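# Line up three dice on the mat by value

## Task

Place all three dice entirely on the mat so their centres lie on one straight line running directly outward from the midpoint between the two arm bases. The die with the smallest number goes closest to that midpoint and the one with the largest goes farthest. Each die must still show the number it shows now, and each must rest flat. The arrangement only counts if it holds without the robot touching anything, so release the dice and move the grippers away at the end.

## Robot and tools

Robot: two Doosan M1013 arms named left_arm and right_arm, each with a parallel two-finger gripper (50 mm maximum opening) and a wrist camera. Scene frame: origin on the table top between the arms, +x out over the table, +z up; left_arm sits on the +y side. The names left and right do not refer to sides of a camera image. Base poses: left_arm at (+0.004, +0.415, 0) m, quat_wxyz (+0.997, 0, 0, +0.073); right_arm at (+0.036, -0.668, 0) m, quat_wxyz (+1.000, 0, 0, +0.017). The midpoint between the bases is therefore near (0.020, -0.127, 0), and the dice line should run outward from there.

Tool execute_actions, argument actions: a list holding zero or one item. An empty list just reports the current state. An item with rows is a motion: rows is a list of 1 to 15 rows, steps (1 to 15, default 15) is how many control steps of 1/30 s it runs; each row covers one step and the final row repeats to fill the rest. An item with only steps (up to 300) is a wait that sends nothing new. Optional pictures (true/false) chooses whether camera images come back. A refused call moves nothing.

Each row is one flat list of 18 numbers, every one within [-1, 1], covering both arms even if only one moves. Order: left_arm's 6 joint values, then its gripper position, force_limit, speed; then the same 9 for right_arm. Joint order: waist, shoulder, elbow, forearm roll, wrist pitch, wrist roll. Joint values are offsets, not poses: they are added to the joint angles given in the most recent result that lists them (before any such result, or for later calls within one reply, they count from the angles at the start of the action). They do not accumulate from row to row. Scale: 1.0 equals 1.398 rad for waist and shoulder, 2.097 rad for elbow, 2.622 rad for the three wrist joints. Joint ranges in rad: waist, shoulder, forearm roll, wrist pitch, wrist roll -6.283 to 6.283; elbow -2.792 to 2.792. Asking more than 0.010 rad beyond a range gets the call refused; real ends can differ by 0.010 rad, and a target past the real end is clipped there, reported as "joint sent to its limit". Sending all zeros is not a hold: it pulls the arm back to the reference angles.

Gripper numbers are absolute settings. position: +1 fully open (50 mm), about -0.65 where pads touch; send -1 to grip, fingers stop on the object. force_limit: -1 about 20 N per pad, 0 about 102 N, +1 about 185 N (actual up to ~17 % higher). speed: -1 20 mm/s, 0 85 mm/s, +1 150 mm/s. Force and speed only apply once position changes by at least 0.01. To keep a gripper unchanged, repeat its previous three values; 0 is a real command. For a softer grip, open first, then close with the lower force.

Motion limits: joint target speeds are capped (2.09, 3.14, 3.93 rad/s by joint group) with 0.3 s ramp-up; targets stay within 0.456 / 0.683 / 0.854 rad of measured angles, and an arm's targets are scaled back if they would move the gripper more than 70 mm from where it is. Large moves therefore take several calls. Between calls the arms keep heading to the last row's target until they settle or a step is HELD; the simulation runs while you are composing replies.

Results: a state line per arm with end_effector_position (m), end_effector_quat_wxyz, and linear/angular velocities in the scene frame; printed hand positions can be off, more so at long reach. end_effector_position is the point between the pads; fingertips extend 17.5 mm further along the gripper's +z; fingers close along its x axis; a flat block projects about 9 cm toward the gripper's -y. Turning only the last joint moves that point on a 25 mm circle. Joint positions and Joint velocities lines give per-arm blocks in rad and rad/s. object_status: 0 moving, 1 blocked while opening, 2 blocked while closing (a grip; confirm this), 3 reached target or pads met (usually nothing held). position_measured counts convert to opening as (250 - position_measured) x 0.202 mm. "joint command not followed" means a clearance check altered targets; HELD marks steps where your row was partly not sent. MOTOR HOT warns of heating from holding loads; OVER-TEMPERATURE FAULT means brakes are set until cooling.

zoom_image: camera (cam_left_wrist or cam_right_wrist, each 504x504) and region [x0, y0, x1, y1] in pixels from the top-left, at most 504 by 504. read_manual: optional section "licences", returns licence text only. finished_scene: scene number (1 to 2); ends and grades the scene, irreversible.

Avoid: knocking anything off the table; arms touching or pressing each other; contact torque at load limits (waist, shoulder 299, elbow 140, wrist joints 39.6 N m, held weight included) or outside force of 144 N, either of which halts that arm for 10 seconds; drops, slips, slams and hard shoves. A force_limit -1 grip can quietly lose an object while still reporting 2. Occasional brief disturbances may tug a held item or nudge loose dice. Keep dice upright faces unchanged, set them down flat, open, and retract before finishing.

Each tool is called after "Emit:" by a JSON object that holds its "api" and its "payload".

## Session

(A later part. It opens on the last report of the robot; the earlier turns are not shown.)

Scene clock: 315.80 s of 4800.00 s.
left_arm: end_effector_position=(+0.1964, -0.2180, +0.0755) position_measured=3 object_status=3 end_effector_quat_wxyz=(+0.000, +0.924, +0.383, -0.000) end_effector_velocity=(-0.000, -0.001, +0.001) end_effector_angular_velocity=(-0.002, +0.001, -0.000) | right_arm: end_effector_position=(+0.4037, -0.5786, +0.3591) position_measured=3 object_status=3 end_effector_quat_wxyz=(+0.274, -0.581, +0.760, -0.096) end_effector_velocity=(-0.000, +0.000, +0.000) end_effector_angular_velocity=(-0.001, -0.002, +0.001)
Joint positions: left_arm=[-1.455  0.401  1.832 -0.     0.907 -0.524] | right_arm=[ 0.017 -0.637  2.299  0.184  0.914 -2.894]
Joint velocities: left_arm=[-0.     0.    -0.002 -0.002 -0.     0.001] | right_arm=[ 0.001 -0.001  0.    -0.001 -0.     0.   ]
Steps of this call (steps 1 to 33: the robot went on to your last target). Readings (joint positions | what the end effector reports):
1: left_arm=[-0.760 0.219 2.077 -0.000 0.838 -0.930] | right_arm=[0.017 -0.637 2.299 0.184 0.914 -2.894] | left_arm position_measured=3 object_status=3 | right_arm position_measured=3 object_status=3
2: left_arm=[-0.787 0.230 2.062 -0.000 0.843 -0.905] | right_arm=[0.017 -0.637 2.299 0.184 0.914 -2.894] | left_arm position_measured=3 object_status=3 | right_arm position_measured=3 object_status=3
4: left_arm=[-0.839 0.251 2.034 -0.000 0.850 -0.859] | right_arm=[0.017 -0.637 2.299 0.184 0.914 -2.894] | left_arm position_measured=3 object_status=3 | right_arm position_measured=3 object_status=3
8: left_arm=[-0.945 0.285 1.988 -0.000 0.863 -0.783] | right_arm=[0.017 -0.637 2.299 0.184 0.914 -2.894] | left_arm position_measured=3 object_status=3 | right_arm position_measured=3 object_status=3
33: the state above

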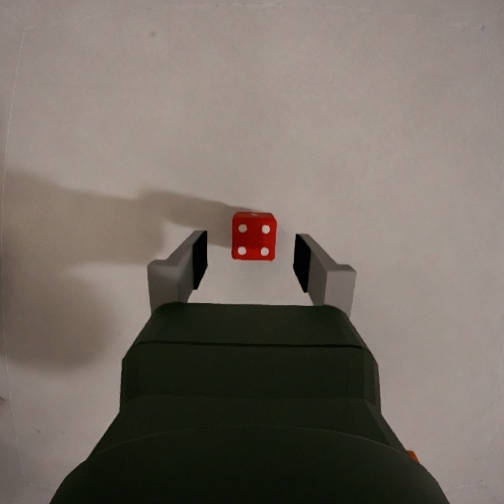

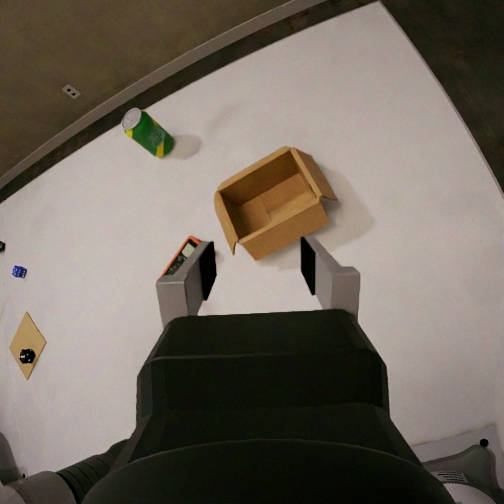

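Emit:
{"api": "execute_actions", "payload": {"actions": [{"rows": [
[0.001,0.00301,0.00117,0,-0.00254,0.0019,1,-0.5,0.5, 0,0,0,0,0,0,1,-0.5,1],
[0.00209,0.00829,0.00322,0,-0.00699,0.00378,1,-0.5,0.5, 0,0,0,0,0,0,1,-0.5,1],
[0.00209,0.01582,0.00614,0,-0.01335,0.00378,1,-0.5,0.5, 0,0,0,0,0,0,1,-0.5,1],
[0.00209,0.02335,0.00907,0,-0.0197,0.00378,1,-0.5,0.5, 0,0,0,0,0,0,1,-0.5,1],
[0.00209,0.03013,0.0117,0,-0.02542,0.00378,1,-0.5,0.5, 0,0,0,0,0,0,1,-0.5,1],
[0.00209,0.03502,0.01361,0,-0.02956,0.00378,1,-0.5,0.5, 0,0,0,0,0,0,1,-0.5,1],
[0.00209,0.03766,0.01463,0,-0.03178,0.00378,1,-0.5,0.5, 0,0,0,0,0,0,1,-0.5,1],
[0.00209,0.03766,0.01463,0,-0.03178,0.00378,1,-0.5,0.5, 0,0,0,0,0,0,1,-0.5,1],
[0.00209,0.03766,0.01463,0,-0.03178,0.00378,1,-0.5,0.5, 0,0,0,0,0,0,1,-0.5,1],
[0.00209,0.03766,0.01463,0,-0.03178,0.00378,-1,-0.5,0.5, 0,0,0,0,0,0,1,-0.5,1]
], "steps": 15}], "pictures": false}}

Emit:
{"api": "execute_actions", "payload": {"actions": [{"rows": [
[0,0,0,0,0,0,-1,-0.5,0.5, 0,0,0,0,0,0,1,-0.5,1],
[0,0,0,0,0,0,-1,-0.5,0.5, 0,0,0,0,0,0,1,-0.5,1],
[0,0,0,0,0,0,-1,-0.5,0.5, 0,0,0,0,0,0,1,-0.5,1],
[0,0,0,0,0,0,-1,-0.5,0.5, 0,0,0,0,0,0,1,-0.5,1],
[0,0,0,0,0,0,-1,-0.5,0.5, 0,0,0,0,0,0,1,-0.5,1],
[0,-0.00565,-0.00219,0,0.00477,0,-1,-0.5,0.5, 0,0,0,0,0,0,1,-0.5,1],
[0,-0.0113,-0.00439,0,0.00953,0,-1,-0.5,0.5, 0,0,0,0,0,0,1,-0.5,1],
[0,-0.01695,-0.00658,0,0.0143,0,-1,-0.5,0.5, 0,0,0,0,0,0,1,-0.5,1],
[0.68056,-0.20813,0.14531,0,-0.00524,-0.20738,-1,-0.5,0.5, 0,0,0,0,0,0,1,-0.5,1]
], "steps": 15}], "pictures": false}}

Emit:
{"api": "execute_actions", "payload": {"actions": [{"steps": 39}], "pictures": true}}

Emit:
{"api": "execute_actions", "payload": {"actions": [{"rows": [
[0,0.00229,0.00077,0,-0.00183,0,-1,-0.5,0.5, 0,0,0,0,0,0,1,-0.5,1],
[0,0.00686,0.00231,0,-0.0055,0,-1,-0.5,0.5, 0,0,0,0,0,0,1,-0.5,1],
[0,0.01372,0.00462,0,-0.01101,0,-1,-0.5,0.5, 0,0,0,0,0,0,1,-0.5,1],
[0,0.02149,0.00723,0,-0.01724,0,-1,-0.5,0.5, 0,0,0,0,0,0,1,-0.5,1],
[0,0.02927,0.00985,0,-0.02348,0,-1,-0.5,0.5, 0,0,0,0,0,0,1,-0.5,1],
[0,0.03613,0.01216,0,-0.02899,0,-1,-0.5,0.5, 0,0,0,0,0,0,1,-0.5,1],
[0,0.04116,0.01385,0,-0.03302,0,-1,-0.5,0.5, 0,0,0,0,0,0,1,-0.5,1],
[0,0.04436,0.01493,0,-0.03559,0,-1,-0.5,0.5, 0,0,0,0,0,0,1,-0.5,1],
[0,0.04573,0.01539,0,-0.03669,0,-1,-0.5,0.5, 0,0,0,0,0,0,1,-0.5,1],
[0,0.04573,0.01539,0,-0.03669,0,-1,-0.5,0.5, 0,0,0,0,0,0,1,-0.5,1],
[0,0.04573,0.01539,0,-0.03669,0,-1,-0.5,0.5, 0,0,0,0,0,0,1,-0.5,1],
[0,0.04573,0.01539,0,-0.03669,0,-1,-0.5,0.5, 0,0,0,0,0,0,1,-0.5,1],
[0,0.04573,0.01539,0,-0.03669,0,1,-0.5,0.5, 0,0,0,0,0,0,1,-0.5,1]
], "steps": 15}], "pictures": true}}

Emit:
{"api": "execute_actions", "payload": {"actions": [{"rows": [
[0,-0.0091,-0.0031,0,0.0073,0,1,-0.5,0.5, 0,0,0,0,0,0,1,-0.5,1],
[0,-0.0206,-0.0069,0,0.0165,0,1,-0.5,0.5, 0,0,0,0,0,0,1,-0.5,1],
[0,-0.032,-0.0108,0,0.0257,0,1,-0.5,0.5, 0,0,0,0,0,0,1,-0.5,1],
[0,-0.0412,-0.0139,0,0.033,0,1,-0.5,0.5, 0,0,0,0,0,0,1,-0.5,1],
[0,-0.04573,-0.01539,0,0.03669,0,1,-0.5,0.5, 0,0,0,0,0,0,1,-0.5,1],
[0.007,-0.0332,-0.0297,0,0.0415,-0.0041,1,-0.5,0.5, 0,0,0,0,0,0,1,-0.5,1],
[0.0181,-0.0136,-0.0523,0,0.0491,-0.0104,1,-0.5,0.5, 0,0,0,0,0,0,1,-0.5,1],
[0.10036,0.13265,-0.22018,0,0.10537,-0.05787,1,-0.5,0.5, 0,0,0,0,0,0,1,-0.5,1]
], "steps": 15}], "pictures": false}}

Emit:
{"api": "execute_actions", "payload": {"actions": [{"steps": 13}], "pictures": true}}

Scene clock: 380.23 s of 4800.00 s.
left_arm: end_effector_position=(+0.1983, -0.2169, +0.0265) position_measured=106 object_status=0 end_effector_quat_wxyz=(+0.001, +0.925, +0.380, -0.000) end_effector_velocity=(+0.000, +0.000, -0.001) end_effector_angular_velocity=(+0.001, -0.000, +0.001) | right_arm: end_effector_position=(+0.4037, -0.5786, +0.3591) position_measured=3 object_status=3 end_effector_quat_wxyz=(+0.274, -0.581, +0.760, -0.096) end_effector_velocity=(+0.000, +0.001, -0.000) end_effector_angular_velocity=(+0.001, -0.000, +0.001)
Joint positions: left_arm=[-1.452  0.453  1.863 -0.     0.824 -0.514] | right_arm=[ 0.017 -0.637  2.299  0.184  0.914 -2.894]
Joint velocities: left_arm=[ 0.     0.001  0.001  0.    -0.001 -0.001] | right_arm=[ 0.001  0.001  0.     0.001 -0.001 -0.   ]
Steps of this call (steps 1 to 15: the robot went on to your last target; steps 16 to 90: nothing new was sent; then 60.93 s passed at rest; steps 91 to 105: all 15 steps of this action). Readings (joint positions | what the end effector reports):
91: left_arm=[-1.455 0.401 1.832 -0.000 0.907 -0.524] | right_arm=[0.017 -0.637 2.299 0.184 0.914 -2.894] | left_arm position_measured=3 object_status=3 | right_arm position_measured=3 object_status=3
92: left_arm=[-1.455 0.403 1.833 -0.000 0.904 -0.521] | right_arm=[0.017 -0.637 2.299 0.184 0.914 -2.894] | left_arm position_measured=3 object_status=3 | right_arm position_measured=3 object_status=3
94: left_arm=[-1.453 0.414 1.839 -0.000 0.887 -0.516] | right_arm=[0.017 -0.637 2.299 0.184 0.914 -2.894] | left_arm position_measured=3 object_status=3 | right_arm position_measured=3 object_status=3
98: left_arm=[-1.452 0.448 1.860 -0.000 0.834 -0.514] | right_arm=[0.017 -0.637 2.299 0.184 0.914 -2.894] | left_arm position_measured=3 object_status=3 | right_arm position_measured=3 object_status=3
105: the state above

Scene clock: 380.73 s of 4800.00 s.
left_arm: end_effector_position=(+0.2515, -0.1610, +0.0600) position_measured=106 object_status=2 end_effector_quat_wxyz=(+0.006, +0.875, +0.485, -0.001) end_effector_velocity=(+0.312, +0.365, +0.057) end_effector_angular_velocity=(-0.006, +0.007, +1.404) | right_arm: end_effector_position=(+0.4037, -0.5786, +0.3591) position_measured=3 object_status=3 end_effector_quat_wxyz=(+0.274, -0.581, +0.760, -0.096) end_effector_velocity=(+0.001, -0.000, -0.000) end_effector_angular_velocity=(-0.001, -0.001, -0.000)
Joint positions: left_arm=[-1.342  0.366  1.922 -0.     0.841 -0.636] | right_arm=[ 0.017 -0.637  2.299  0.184  0.914 -2.894]
Joint velocities: left_arm=[ 0.699 -0.353  0.403 -0.    -0.053 -0.705] | right_arm=[ 0.     0.001  0.    -0.001 -0.002  0.   ]
Steps of this call (steps 1 to 15: all 15 steps of this action). Readings (joint positions | what the end effector reports):
1: left_arm=[-1.452 0.454 1.863 -0.000 0.824 -0.514] | right_arm=[0.017 -0.637 2.299 0.184 0.914 -2.894] | left_arm position_measured=106 object_status=0 | right_arm position_measured=3 object_status=3
2: left_arm=[-1.452 0.454 1.863 -0.000 0.824 -0.514] | right_arm=[0.017 -0.637 2.299 0.184 0.914 -2.894] | left_arm position_measured=106 object_status=0 | right_arm position_measured=3 object_status=3
4: left_arm=[-1.452 0.454 1.863 -0.000 0.824 -0.514] | right_arm=[0.017 -0.637 2.299 0.184 0.914 -2.894] | left_arm position_measured=106 object_status=0 | right_arm position_measured=3 object_status=3
8: left_arm=[-1.452 0.445 1.859 -0.000 0.838 -0.514] | right_arm=[0.017 -0.637 2.299 0.184 0.914 -2.894] | left_arm position_measured=106 object_status=2 | right_arm position_measured=3 object_status=3
15: the state above

Scene clock: 382.03 s of 4800.00 s.
left_arm: end_effector_position=(+0.4712, +0.2557, +0.0754) position_measured=106 object_status=2 end_effector_quat_wxyz=(+0.001, +0.420, +0.907, -0.000) end_effector_velocity=(-0.000, +0.001, -0.001) end_effector_angular_velocity=(+0.002, +0.001, +0.001) | right_arm: end_effector_position=(+0.4037, -0.5786, +0.3591) position_measured=3 object_status=3 end_effector_quat_wxyz=(+0.274, -0.581, +0.760, -0.096) end_effector_velocity=(+0.000, +0.000, +0.002) end_effector_angular_velocity=(+0.002, -0.002, -0.001)
Joint positions: left_arm=[-0.501  0.163  2.168 -0.     0.81  -1.057] | right_arm=[ 0.017 -0.637  2.299  0.184  0.914 -2.894]
Joint velocities: left_arm=[ 0.001  0.001  0.     0.002  0.    -0.001] | right_arm=[-0.001 -0.001 -0.002  0.001  0.001  0.   ]
Steps of this call (steps 1 to 39: the robot went on to your last target). Readings (joint positions | what the end effector reports):
1: left_arm=[-1.319 0.354 1.936 -0.000 0.840 -0.660] | right_arm=[0.017 -0.637 2.299 0.184 0.914 -2.894] | left_arm position_measured=106 object_status=2 | right_arm position_measured=3 object_status=3
2: left_arm=[-1.294 0.343 1.949 -0.000 0.838 -0.683] | right_arm=[0.017 -0.637 2.299 0.184 0.914 -2.894] | left_arm position_measured=106 object_status=2 | right_arm position_measured=3 object_status=3
4: left_arm=[-1.244 0.323 1.974 -0.000 0.835 -0.725] | right_arm=[0.017 -0.637 2.299 0.184 0.914 -2.894] | left_arm position_measured=106 object_status=2 | right_arm position_measured=3 object_status=3
8: left_arm=[-1.141 0.287 2.017 -0.000 0.829 -0.800] | right_arm=[0.017 -0.637 2.299 0.184 0.914 -2.894] | left_arm position_measured=106 object_status=2 | right_arm position_measured=3 object_status=3
39: the state above

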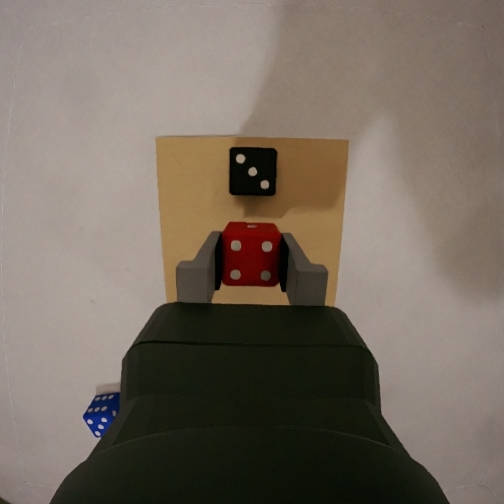

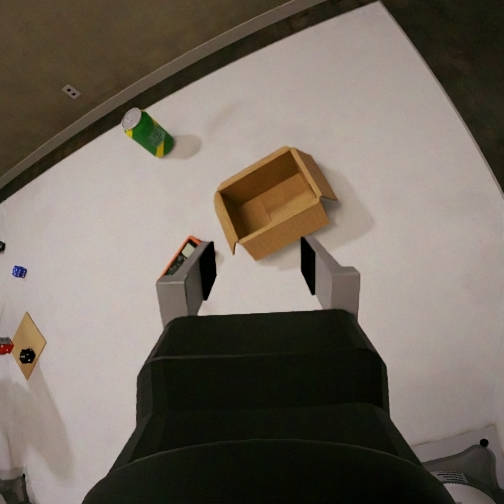

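Scene clock: 382.53 s of 4800.00 s.
left_arm: end_effector_position=(+0.4713, +0.2557, +0.0307) position_measured=59 object_status=0 end_effector_quat_wxyz=(+0.001, +0.420, +0.907, -0.000) end_effector_velocity=(-0.000, +0.000, -0.001) end_effector_angular_velocity=(+0.001, +0.001, +0.002) | right_arm: end_effector_position=(+0.4037, -0.5786, +0.3591) position_measured=3 object_status=3 end_effector_quat_wxyz=(+0.274, -0.581, +0.760, -0.096) end_effector_velocity=(+0.000, -0.000, -0.001) end_effector_angular_velocity=(-0.001, +0.001, -0.001)
Joint positions: left_arm=[-0.501  0.226  2.2   -0.     0.714 -1.057] | right_arm=[ 0.017 -0.637  2.299  0.184  0.914 -2.894]
Joint velocities: left_arm=[ 0.     0.001  0.001  0.    -0.001 -0.002] | right_arm=[-0.001  0.     0.001 -0.001 -0.    -0.   ]
Steps of this call (steps 1 to 15: all 15 steps of this action). Readings (joint positions | what the end effector reports):
1: left_arm=[-0.501 0.163 2.168 -0.000 0.810 -1.057] | right_arm=[0.017 -0.637 2.299 0.184 0.914 -2.894] | left_arm position_measured=106 object_status=2 | right_arm position_measured=3 object_status=3
2: left_arm=[-0.501 0.164 2.168 -0.000 0.808 -1.057] | right_arm=[0.017 -0.637 2.299 0.184 0.914 -2.894] | left_arm position_measured=106 object_status=2 | right_arm position_measured=3 object_status=3
4: left_arm=[-0.501 0.173 2.173 -0.000 0.793 -1.057] | right_arm=[0.017 -0.637 2.299 0.184 0.914 -2.894] | left_arm position_measured=106 object_status=2 | right_arm position_measured=3 object_status=3
8: left_arm=[-0.501 0.210 2.192 -0.000 0.739 -1.057] | right_arm=[0.017 -0.637 2.299 0.184 0.914 -2.894] | left_arm position_measured=106 object_status=2 | right_arm position_measured=3 object_status=3
15: the state above

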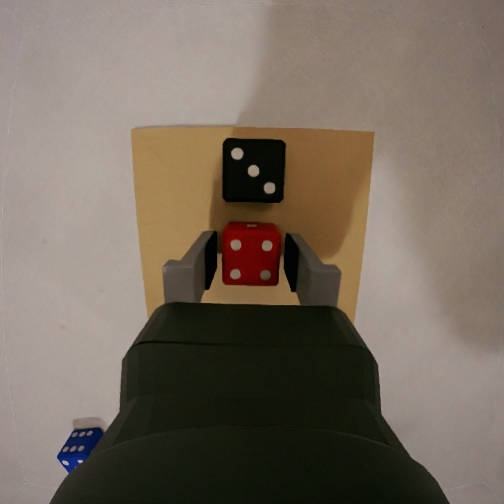

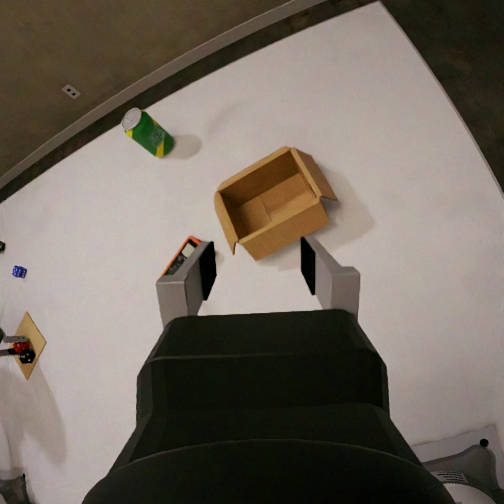

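Scene clock: 383.03 s of 4800.00 s.
left_arm: end_effector_position=(+0.6019, +0.2579, +0.1033) position_measured=3 object_status=3 end_effector_quat_wxyz=(+0.005, +0.345, +0.939, +0.000) end_effector_velocity=(+0.504, +0.060, +0.054) end_effector_angular_velocity=(+0.010, +0.046, +0.663) | right_arm: end_effector_position=(+0.4037, -0.5786, +0.3591) position_measured=3 object_status=3 end_effector_quat_wxyz=(+0.274, -0.581, +0.760, -0.096) end_effector_velocity=(+0.001, +0.000, +0.002) end_effector_angular_velocity=(+0.001, -0.005, -0.001)
Joint positions: left_arm=[-0.423  0.296  1.925 -0.     0.91  -1.142] | right_arm=[ 0.017 -0.637  2.299  0.184  0.914 -2.894]
Joint velocities: left_arm=[ 0.321  0.6   -0.963  0.001  0.41  -0.343] | right_arm=[-0.    -0.002 -0.001  0.001 -0.002 -0.   ]
Steps of this call (steps 1 to 15: all 15 steps of this action). Readings (joint positions | what the end effector reports):
1: left_arm=[-0.501 0.226 2.200 -0.000 0.714 -1.057] | right_arm=[0.017 -0.637 2.299 0.184 0.914 -2.894] | left_arm position_measured=39 object_status=0 | right_arm position_measured=3 object_status=3
2: left_arm=[-0.501 0.223 2.199 -0.000 0.720 -1.057] | right_arm=[0.017 -0.637 2.299 0.184 0.914 -2.894] | left_arm position_measured=20 object_status=0 | right_arm position_measured=3 object_status=3
4: left_arm=[-0.501 0.202 2.188 -0.000 0.751 -1.057] | right_arm=[0.017 -0.637 2.299 0.184 0.914 -2.894] | left_arm position_measured=3 object_status=0 | right_arm position_measured=3 object_status=3
8: left_arm=[-0.495 0.169 2.144 -0.000 0.817 -1.064] | right_arm=[0.017 -0.637 2.299 0.184 0.914 -2.894] | left_arm position_measured=3 object_status=0 | right_arm position_measured=3 object_status=3
15: the state above

Scene clock: 383.47 s of 4800.00 s.
left_arm: end_effector_position=(+0.6974, +0.2758, +0.1107) position_measured=3 object_status=3 end_effector_quat_wxyz=(+0.001, +0.284, +0.959, -0.000) end_effector_velocity=(+0.001, +0.000, +0.000) end_effector_angular_velocity=(-0.001, -0.001, -0.000) | right_arm: end_effector_position=(+0.4037, -0.5786, +0.3591) position_measured=3 object_status=3 end_effector_quat_wxyz=(+0.274, -0.581, +0.760, -0.096) end_effector_velocity=(-0.000, -0.000, +0.001) end_effector_angular_velocity=(+0.000, -0.001, -0.001)
Joint positions: left_arm=[-0.361  0.412  1.738 -0.     0.99  -1.209] | right_arm=[ 0.017 -0.637  2.299  0.184  0.914 -2.894]
Joint velocities: left_arm=[ 0.001  0.001 -0.002 -0.001 -0.     0.001] | right_arm=[-0.    -0.001 -0.     0.     0.     0.   ]
Steps of this call (steps 1 to 13: the robot went on to your last target). Readings (joint positions | what the end effector reports):
1: left_arm=[-0.412 0.316 1.893 -0.000 0.924 -1.154] | right_arm=[0.017 -0.637 2.299 0.184 0.914 -2.894] | left_arm position_measured=3 object_status=3 | right_arm position_measured=3 object_status=3
2: left_arm=[-0.401 0.336 1.860 -0.000 0.938 -1.166] | right_arm=[0.017 -0.637 2.299 0.184 0.914 -2.894] | left_arm position_measured=3 object_status=3 | right_arm position_measured=3 object_status=3
4: left_arm=[-0.379 0.376 1.795 -0.000 0.966 -1.189] | right_arm=[0.017 -0.637 2.299 0.184 0.914 -2.894] | left_arm position_measured=3 object_status=3 | right_arm position_measured=3 object_status=3
8: left_arm=[-0.361 0.411 1.739 -0.000 0.990 -1.209] | right_arm=[0.017 -0.637 2.299 0.184 0.914 -2.894] | left_arm position_measured=3 object_status=3 | right_arm position_measured=3 object_status=3
13: the state above

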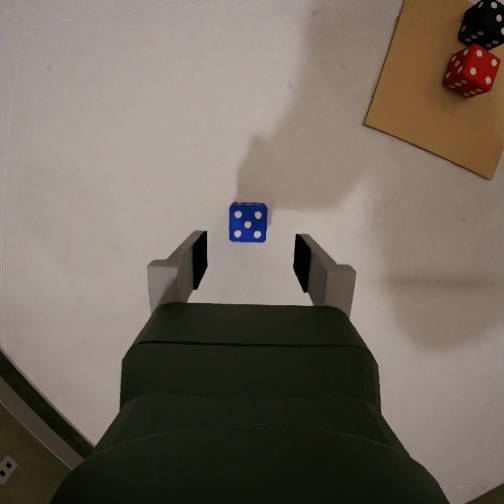

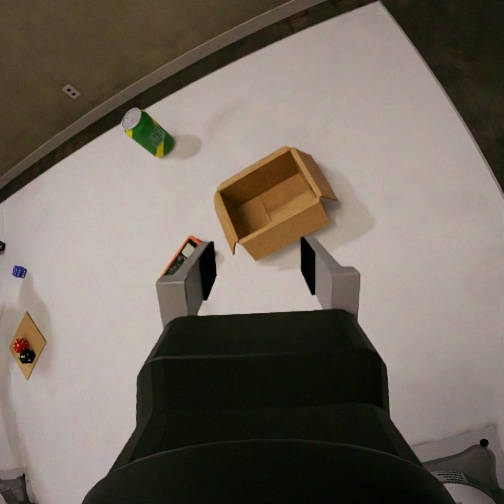

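The red die is placed, and the blue die shows 5 from above.

Emit:
{"api": "zoom_image", "payload": {"camera": "cam_left_wrist", "region": [200, 180, 300, 280]}}

Region (200, 180, 300, 280) of cam_left_wrist's 504x504 image, scaled by 5.040, with more detail than that image has.

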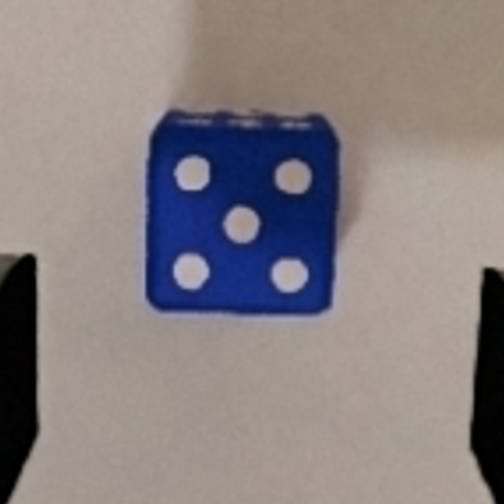

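Emit:
{"api": "execute_actions", "payload": {"actions": [{"rows": [
[-0.0015,0.00362,0.00151,0,-0.00314,-0.0003,1,-0.5,0.5, 0,0,0,0,0,0,1,-0.5,1],
[-0.003,0.01087,0.00452,0,-0.00941,-0.0003,1,-0.5,0.5, 0,0,0,0,0,0,1,-0.5,1],
[-0.00431,0.02114,0.00879,0,-0.0183,-0.0003,1,-0.5,0.5, 0,0,0,0,0,0,1,-0.5,1],
[-0.00431,0.03262,0.01355,0,-0.02823,-0.0003,1,-0.5,0.5, 0,0,0,0,0,0,1,-0.5,1],
[-0.00431,0.0435,0.01807,0,-0.03764,-0.0003,1,-0.5,0.5, 0,0,0,0,0,0,1,-0.5,1],
[-0.00431,0.05256,0.02184,0,-0.04548,-0.0003,1,-0.5,0.5, 0,0,0,0,0,0,1,-0.5,1],
[-0.00431,0.05799,0.0241,0,-0.05019,-0.0003,1,-0.5,0.5, 0,0,0,0,0,0,1,-0.5,1],
[-0.00431,0.06041,0.0251,0,-0.05228,-0.0003,1,-0.5,0.5, 0,0,0,0,0,0,1,-0.5,1],
[-0.00431,0.06041,0.0251,0,-0.05228,-0.0003,1,-0.5,0.5, 0,0,0,0,0,0,1,-0.5,1],
[-0.00431,0.06041,0.0251,0,-0.05228,-0.0003,1,-0.5,0.5, 0,0,0,0,0,0,1,-0.5,1],
[-0.00431,0.06041,0.0251,0,-0.05228,-0.0003,-1,-0.5,0.5, 0,0,0,0,0,0,1,-0.5,1]
], "steps": 15}], "pictures": false}}

Emit:
{"api": "execute_actions", "payload": {"actions": [{"rows": [
[0,0,0,0,0,0,-1,-0.5,0.5, 0,0,0,0,0,0,1,-0.5,1],
[0,0,0,0,0,0,-1,-0.5,0.5, 0,0,0,0,0,0,1,-0.5,1],
[0,0,0,0,0,0,-1,-0.5,0.5, 0,0,0,0,0,0,1,-0.5,1],
[0,0,0,0,0,0,-1,-0.5,0.5, 0,0,0,0,0,0,1,-0.5,1],
[0,0,0,0,0,0,-1,-0.5,0.5, 0,0,0,0,0,0,1,-0.5,1],
[0,0,0,0,0,0,-1,-0.5,0.5, 0,0,0,0,0,0,1,-0.5,1],
[0,-0.00576,-0.00239,0,0.00498,0,-1,-0.5,0.5, 0,0,0,0,0,0,1,-0.5,1],
[0,-0.01151,-0.00478,0,0.00996,0,-1,-0.5,0.5, 0,0,0,0,0,0,1,-0.5,1],
[0,-0.01727,-0.00717,0,0.01494,0,-1,-0.5,0.5, 0,0,0,0,0,0,1,-0.5,1],
[-0.04428,-0.1894,0.16671,0,-0.03234,0.08577,-1,-0.5,0.5, 0,0,0,0,0,0,1,-0.5,1]
], "steps": 15}], "pictures": false}}

Emit:
{"api": "execute_actions", "payload": {"actions": [{"steps": 15}], "pictures": true}}

Emit:
{"api": "execute_actions", "payload": {"actions": [{"rows": [
[0,0.00164,0.00051,0,-0.00128,0,-1,-0.5,0.5, 0,0,0,0,0,0,1,-0.5,1],
[0,0.00451,0.0014,0,-0.00352,0,-1,-0.5,0.5, 0,0,0,0,0,0,1,-0.5,1],
[0,0.00861,0.00268,0,-0.00673,0,-1,-0.5,0.5, 0,0,0,0,0,0,1,-0.5,1],
[0,0.0127,0.00396,0,-0.00993,0,-1,-0.5,0.5, 0,0,0,0,0,0,1,-0.5,1],
[0,0.01639,0.0051,0,-0.01282,0,-1,-0.5,0.5, 0,0,0,0,0,0,1,-0.5,1],
[0,0.01906,0.00593,0,-0.0149,0,-1,-0.5,0.5, 0,0,0,0,0,0,1,-0.5,1],
[0,0.02049,0.00638,0,-0.01602,0,-1,-0.5,0.5, 0,0,0,0,0,0,1,-0.5,1],
[0,0.02049,0.00638,0,-0.01602,0,-1,-0.5,0.5, 0,0,0,0,0,0,1,-0.5,1],
[0,0.02049,0.00638,0,-0.01602,0,-1,-0.5,0.5, 0,0,0,0,0,0,1,-0.5,1],
[0,0.02049,0.00638,0,-0.01602,0,-1,-0.5,0.5, 0,0,0,0,0,0,1,-0.5,1],
[0,0.02049,0.00638,0,-0.01602,0,1,-0.5,0.5, 0,0,0,0,0,0,1,-0.5,1]
], "steps": 13}], "pictures": false}}

Emit:
{"api": "execute_actions", "payload": {"actions": [{"rows": [
[0,-0.0092,-0.0029,0,0.0072,0,1,-0.5,0.5, 0,0,0,0,0,0,1,-0.5,1],
[0,-0.02,-0.0062,0,0.0156,0,1,-0.5,0.5, 0,0,0,0,0,0,1,-0.5,1],
[0,-0.0307,-0.0096,0,0.024,0,1,-0.5,0.5, 0,0,0,0,0,0,1,-0.5,1],
[0,-0.044,-0.0148,0,0.0353,0,1,-0.5,0.5, 0,0,0,0,0,0,1,-0.5,1],
[0,-0.16741,-0.09969,0,0.16899,0,1,-0.5,0.5, 0,0,0,0,0,0,1,-0.5,1]
], "steps": 15}], "pictures": false}}

Emit:
{"api": "execute_actions", "payload": {"actions": [{"steps": 6}], "pictures": true}}

Scene clock: 438.73 s of 4800.00 s.
left_arm: end_effector_position=(+0.6975, +0.2714, +0.0269) position_measured=89 object_status=0 end_effector_quat_wxyz=(+0.001, +0.286, +0.958, -0.000) end_effector_velocity=(-0.000, -0.000, -0.001) end_effector_angular_velocity=(+0.001, -0.000, -0.003) | right_arm: end_effector_position=(+0.4037, -0.5786, +0.3591) position_measured=3 object_status=3 end_effector_quat_wxyz=(+0.274, -0.581, +0.760, -0.096) end_effector_velocity=(+0.000, -0.000, -0.000) end_effector_angular_velocity=(-0.000, +0.001, -0.000)
Joint positions: left_arm=[-0.367  0.496  1.791 -0.     0.853 -1.21 ] | right_arm=[ 0.017 -0.637  2.299  0.184  0.914 -2.894]
Joint velocities: left_arm=[-0.001  0.001  0.001  0.001 -0.001  0.002] | right_arm=[-0.001  0.001 -0.    -0.     0.001 -0.001]
Steps of this call (steps 1 to 30: the robot went on to your last target; steps 31 to 90: nothing new was sent; then 51.77 s passed at rest; steps 91 to 105: all 15 steps of this action). Readings (joint positions | what the end effector reports):
91: left_arm=[-0.361 0.412 1.738 -0.000 0.990 -1.209] | right_arm=[0.017 -0.637 2.299 0.184 0.914 -2.894] | left_arm position_measured=3 object_status=3 | right_arm position_measured=3 object_status=3
92: left_arm=[-0.361 0.414 1.739 -0.000 0.987 -1.210] | right_arm=[0.017 -0.637 2.299 0.184 0.914 -2.894] | left_arm position_measured=3 object_status=3 | right_arm position_measured=3 object_status=3
94: left_arm=[-0.364 0.427 1.748 -0.000 0.964 -1.210] | right_arm=[0.017 -0.637 2.299 0.184 0.914 -2.894] | left_arm position_measured=3 object_status=3 | right_arm position_measured=3 object_status=3
98: left_arm=[-0.366 0.477 1.779 -0.000 0.884 -1.210] | right_arm=[0.017 -0.637 2.299 0.184 0.914 -2.894] | left_arm position_measured=3 object_status=3 | right_arm position_measured=3 object_status=3
105: the state above

Scene clock: 439.23 s of 4800.00 s.
left_arm: end_effector_position=(+0.6410, +0.2710, +0.0582) position_measured=106 object_status=2 end_effector_quat_wxyz=(+0.006, +0.330, +0.944, +0.001) end_effector_velocity=(-0.549, +0.032, -0.039) end_effector_angular_velocity=(+0.032, +0.105, -0.752) | right_arm: end_effector_position=(+0.4037, -0.5786, +0.3591) position_measured=3 object_status=3 end_effector_quat_wxyz=(+0.274, -0.581, +0.760, -0.096) end_effector_velocity=(-0.000, +0.000, +0.000) end_effector_angular_velocity=(-0.000, +0.001, +0.001)
Joint positions: left_arm=[-0.387  0.39   1.89  -0.     0.849 -1.138] | right_arm=[ 0.017 -0.637  2.299  0.184  0.914 -2.894]
Joint velocities: left_arm=[-0.161 -0.596  1.02  -0.002 -0.313  0.592] | right_arm=[ 0.    -0.    -0.    -0.     0.001  0.   ]
Steps of this call (steps 1 to 15: all 15 steps of this action). Readings (joint positions | what the end effector reports):
1: left_arm=[-0.367 0.496 1.791 -0.000 0.853 -1.210] | right_arm=[0.017 -0.637 2.299 0.184 0.914 -2.894] | left_arm position_measured=106 object_status=0 | right_arm position_measured=3 object_status=3
2: left_arm=[-0.367 0.496 1.791 -0.000 0.853 -1.210] | right_arm=[0.017 -0.637 2.299 0.184 0.914 -2.894] | left_arm position_measured=106 object_status=0 | right_arm position_measured=3 object_status=3
4: left_arm=[-0.367 0.496 1.791 -0.000 0.853 -1.210] | right_arm=[0.017 -0.637 2.299 0.184 0.914 -2.894] | left_arm position_measured=106 object_status=0 | right_arm position_measured=3 object_status=3
8: left_arm=[-0.367 0.493 1.790 -0.000 0.858 -1.210] | right_arm=[0.017 -0.637 2.299 0.184 0.914 -2.894] | left_arm position_measured=106 object_status=2 | right_arm position_measured=3 object_status=3
15: the state above

Scene clock: 439.73 s of 4800.00 s.
left_arm: end_effector_position=(+0.5050, +0.2841, +0.0507) position_measured=106 object_status=2 end_effector_quat_wxyz=(+0.001, +0.420, +0.907, -0.000) end_effector_velocity=(-0.001, +0.000, -0.001) end_effector_angular_velocity=(+0.000, +0.001, +0.001) | right_arm: end_effector_position=(+0.4037, -0.5786, +0.3591) position_measured=3 object_status=3 end_effector_quat_wxyz=(+0.274, -0.581, +0.760, -0.096) end_effector_velocity=(-0.001, +0.001, +0.001) end_effector_angular_velocity=(+0.002, -0.001, +0.001)
Joint positions: left_arm=[-0.428  0.231  2.14  -0.     0.769 -0.985] | right_arm=[ 0.017 -0.637  2.299  0.184  0.914 -2.894]
Joint velocities: left_arm=[-0.    -0.001  0.002 -0.    -0.    -0.001] | right_arm=[ 0.001 -0.002 -0.     0.002  0.001 -0.   ]
Steps of this call (steps 1 to 15: the robot went on to your last target). Readings (joint positions | what the end effector reports):
1: left_arm=[-0.392 0.369 1.922 -0.000 0.839 -1.119] | right_arm=[0.017 -0.637 2.299 0.184 0.914 -2.894] | left_arm position_measured=106 object_status=2 | right_arm position_measured=3 object_status=3
2: left_arm=[-0.398 0.349 1.954 -0.000 0.828 -1.099] | right_arm=[0.017 -0.637 2.299 0.184 0.914 -2.894] | left_arm position_measured=106 object_status=2 | right_arm position_measured=3 object_status=3
4: left_arm=[-0.408 0.308 2.018 -0.000 0.808 -1.060] | right_arm=[0.017 -0.637 2.299 0.184 0.914 -2.894] | left_arm position_measured=106 object_status=2 | right_arm position_measured=3 object_status=3
8: left_arm=[-0.426 0.239 2.128 -0.000 0.773 -0.993] | right_arm=[0.017 -0.637 2.299 0.184 0.914 -2.894] | left_arm position_measured=106 object_status=2 | right_arm position_measured=3 object_status=3
15: the state above

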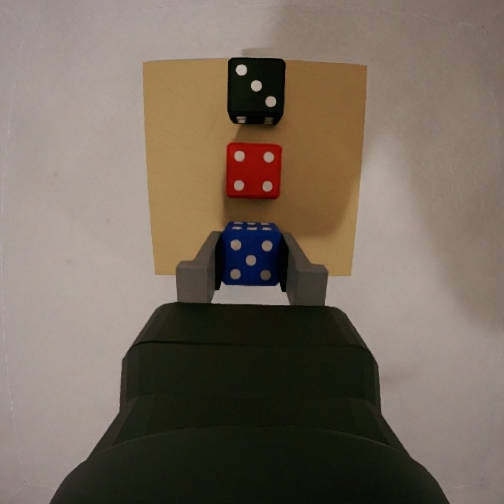

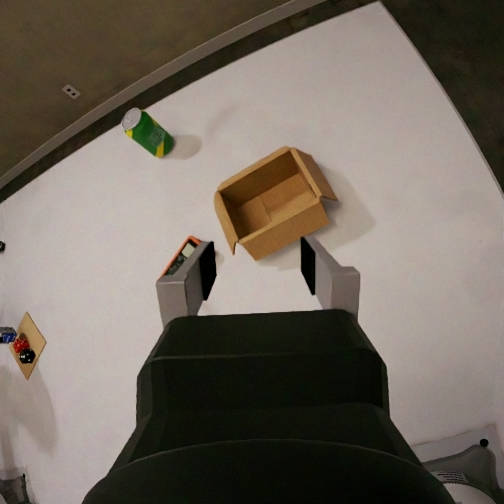

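Scene clock: 440.17 s of 4800.00 s.
left_arm: end_effector_position=(+0.5050, +0.2841, +0.0304) position_measured=59 object_status=0 end_effector_quat_wxyz=(+0.001, +0.420, +0.907, +0.000) end_effector_velocity=(-0.000, -0.000, -0.001) end_effector_angular_velocity=(-0.000, +0.001, +0.000) | right_arm: end_effector_position=(+0.4037, -0.5786, +0.3591) position_measured=3 object_status=3 end_effector_quat_wxyz=(+0.274, -0.581, +0.760, -0.096) end_effector_velocity=(-0.001, +0.000, -0.001) end_effector_angular_velocity=(+0.001, +0.002, +0.001)
Joint positions: left_arm=[-0.428  0.26   2.154 -0.     0.727 -0.985] | right_arm=[ 0.017 -0.637  2.299  0.184  0.914 -2.894]
Joint velocities: left_arm=[-0.     0.001  0.    -0.001 -0.     0.   ] | right_arm=[ 0.001 -0.     0.001  0.001  0.001 -0.   ]
Steps of this call (steps 1 to 13: all 13 steps of this action). Readings (joint positions | what the end effector reports):
1: left_arm=[-0.428 0.231 2.140 -0.000 0.768 -0.985] | right_arm=[0.017 -0.637 2.299 0.184 0.914 -2.894] | left_arm position_measured=106 object_status=2 | right_arm position_measured=3 object_status=3
2: left_arm=[-0.428 0.232 2.141 -0.000 0.767 -0.985] | right_arm=[0.017 -0.637 2.299 0.184 0.914 -2.894] | left_arm position_measured=106 object_status=2 | right_arm position_measured=3 object_status=3
4: left_arm=[-0.428 0.239 2.144 -0.000 0.757 -0.985] | right_arm=[0.017 -0.637 2.299 0.184 0.914 -2.894] | left_arm position_measured=106 object_status=2 | right_arm position_measured=3 object_status=3
8: left_arm=[-0.428 0.257 2.152 -0.000 0.730 -0.985] | right_arm=[0.017 -0.637 2.299 0.184 0.914 -2.894] | left_arm position_measured=106 object_status=2 | right_arm position_measured=3 object_status=3
13: the state above

Scene clock: 440.67 s of 4800.00 s.
left_arm: end_effector_position=(+0.5079, +0.2833, +0.2310) position_measured=3 object_status=3 end_effector_quat_wxyz=(+0.001, +0.420, +0.907, -0.000) end_effector_velocity=(-0.050, +0.015, +0.437) end_effector_angular_velocity=(-0.008, -0.027, +0.000) | right_arm: end_effector_position=(+0.4037, -0.5786, +0.3591) position_measured=3 object_status=3 end_effector_quat_wxyz=(+0.274, -0.581, +0.760, -0.096) end_effector_velocity=(+0.000, -0.000, +0.000) end_effector_angular_velocity=(+0.001, -0.001, -0.001)
Joint positions: left_arm=[-0.429  0.045  1.963 -0.     1.131 -0.985] | right_arm=[ 0.017 -0.637  2.299  0.184  0.914 -2.894]
Joint velocities: left_arm=[ 0.001 -0.42  -0.421 -0.     0.812  0.   ] | right_arm=[-0.001 -0.    -0.     0.001 -0.    -0.   ]
Steps of this call (steps 1 to 15: all 15 steps of this action). Readings (joint positions | what the end effector reports):
1: left_arm=[-0.428 0.260 2.154 -0.000 0.727 -0.985] | right_arm=[0.017 -0.637 2.299 0.184 0.914 -2.894] | left_arm position_measured=39 object_status=0 | right_arm position_measured=3 object_status=3
2: left_arm=[-0.429 0.257 2.153 -0.000 0.732 -0.985] | right_arm=[0.017 -0.637 2.299 0.184 0.914 -2.894] | left_arm position_measured=20 object_status=0 | right_arm position_measured=3 object_status=3
4: left_arm=[-0.429 0.236 2.143 -0.000 0.762 -0.985] | right_arm=[0.017 -0.637 2.299 0.184 0.914 -2.894] | left_arm position_measured=3 object_status=0 | right_arm position_measured=3 object_status=3
8: left_arm=[-0.429 0.168 2.086 -0.000 0.887 -0.985] | right_arm=[0.017 -0.637 2.299 0.184 0.914 -2.894] | left_arm position_measured=3 object_status=0 | right_arm position_measured=3 object_status=3
15: the state above

Scene clock: 440.87 s of 4800.00 s.
left_arm: end_effector_position=(+0.5046, +0.2842, +0.2505) position_measured=3 object_status=3 end_effector_quat_wxyz=(+0.001, +0.420, +0.907, -0.000) end_effector_velocity=(+0.001, -0.000, +0.003) end_effector_angular_velocity=(-0.000, -0.002, -0.001) | right_arm: end_effector_position=(+0.4037, -0.5786, +0.3591) position_measured=3 object_status=3 end_effector_quat_wxyz=(+0.274, -0.581, +0.760, -0.096) end_effector_velocity=(-0.000, -0.001, -0.001) end_effector_angular_velocity=(-0.001, +0.001, -0.001)
Joint positions: left_arm=[-0.429  0.026  1.945 -0.     1.169 -0.985] | right_arm=[ 0.017 -0.637  2.299  0.184  0.914 -2.894]
Joint velocities: left_arm=[-0.    -0.001 -0.004  0.     0.003  0.001] | right_arm=[-0.001  0.     0.001 -0.001 -0.    -0.   ]
Steps of this call (steps 1 to 6: the robot went on to your last target). Readings (joint positions | what the end effector reports):
1: left_arm=[-0.429 0.033 1.952 -0.000 1.154 -0.985] | right_arm=[0.017 -0.637 2.299 0.184 0.914 -2.894] | left_arm position_measured=3 object_status=3 | right_arm position_measured=3 object_status=3
2: left_arm=[-0.429 0.027 1.946 -0.000 1.165 -0.985] | right_arm=[0.017 -0.637 2.299 0.184 0.914 -2.894] | left_arm position_measured=3 object_status=3 | right_arm position_measured=3 object_status=3
4: left_arm=[-0.429 0.026 1.945 -0.000 1.169 -0.985] | right_arm=[0.017 -0.637 2.299 0.184 0.914 -2.894] | left_arm position_measured=3 object_status=3 | right_arm position_measured=3 object_status=3
6: the state above

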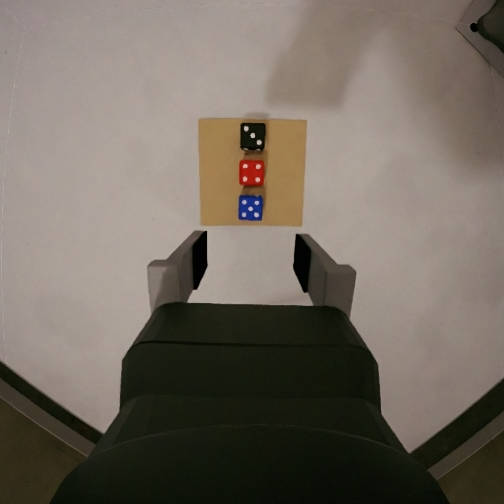

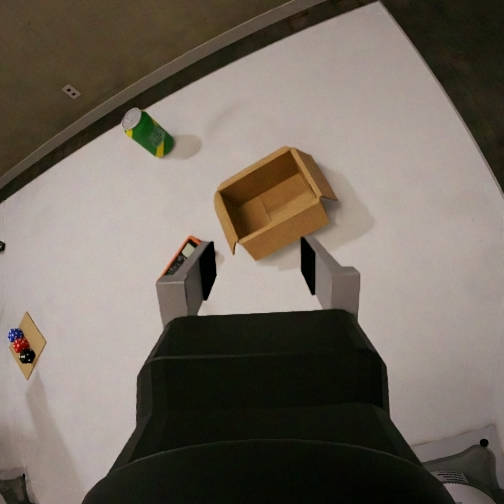

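Emit:
{"api": "execute_actions", "payload": {"actions": []}}

Scene clock: 451.63 s of 4800.00 s.
left_arm: end_effector_position=(+0.5047, +0.2842, +0.2509) position_measured=3 object_status=3 end_effector_quat_wxyz=(+0.001, +0.420, +0.907, -0.000) end_effector_velocity=(+0.000, +0.000, -0.001) end_effector_angular_velocity=(-0.000, +0.001, +0.001) | right_arm: end_effector_position=(+0.4037, -0.5786, +0.3591) position_measured=3 object_status=3 end_effector_quat_wxyz=(+0.274, -0.581, +0.760, -0.096) end_effector_velocity=(+0.000, +0.000, +0.001) end_effector_angular_velocity=(+0.000, -0.001, +0.000)
Joint positions: left_arm=[-0.428  0.026  1.944 -0.     1.17  -0.985] | right_arm=[ 0.017 -0.637  2.299  0.184  0.914 -2.894]
Joint velocities: left_arm=[ 0.001  0.001  0.    -0.001 -0.    -0.   ] | right_arm=[ 0.    -0.    -0.001  0.    -0.001  0.   ]
Steps of this call (steps 1 to 30: the robot went on to your last target; steps 31 to 90: nothing new was sent; then 7.77 s passed at rest). Readings (joint positions | what the end effector reports):
1: left_arm=[-0.429 0.026 1.945 -0.000 1.169 -0.985] | right_arm=[0.017 -0.637 2.299 0.184 0.914 -2.894] | left_arm position_measured=3 object_status=3 | right_arm position_measured=3 object_status=3
2: left_arm=[-0.429 0.026 1.945 -0.000 1.170 -0.985] | right_arm=[0.017 -0.637 2.299 0.184 0.914 -2.894] | left_arm position_measured=3 object_status=3 | right_arm position_measured=3 object_status=3
4: left_arm=[-0.429 0.026 1.945 -0.000 1.170 -0.985] | right_arm=[0.017 -0.637 2.299 0.184 0.914 -2.894] | left_arm position_measured=3 object_status=3 | right_arm position_measured=3 object_status=3
8: left_arm=[-0.429 0.026 1.944 -0.000 1.170 -0.985] | right_arm=[0.017 -0.637 2.299 0.184 0.914 -2.894] | left_arm position_measured=3 object_status=3 | right_arm position_measured=3 object_status=3
90: the state above
All arms were judged still, so your last target was given up. Only a new action makes them travel on or press farther. Fingers that are still opening or closing keep moving.

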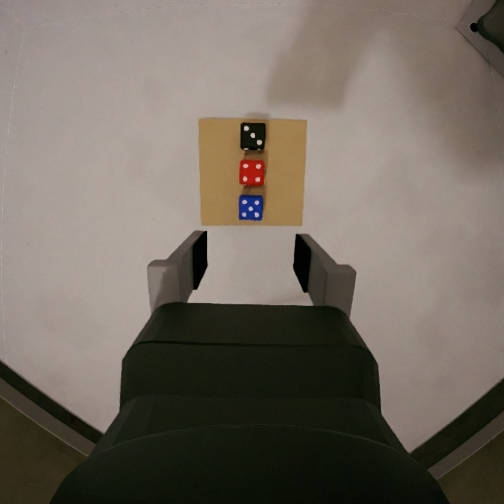

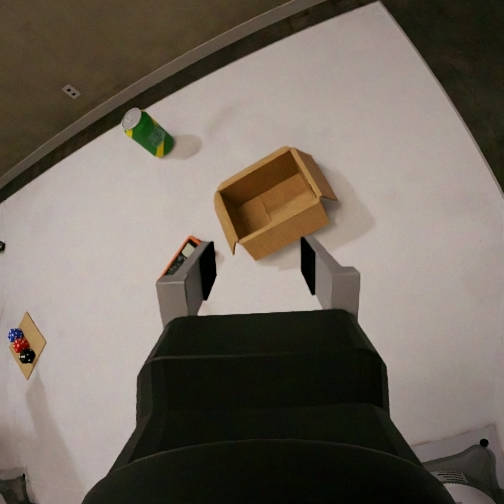

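The dice are flat, in line and fully on the mat, ordered 3-4-5 from near to far, so I'm ending scene 1.

Emit:
{"api": "finished_scene", "payload": {"scene": 1}}

The scene is finished: the task was done.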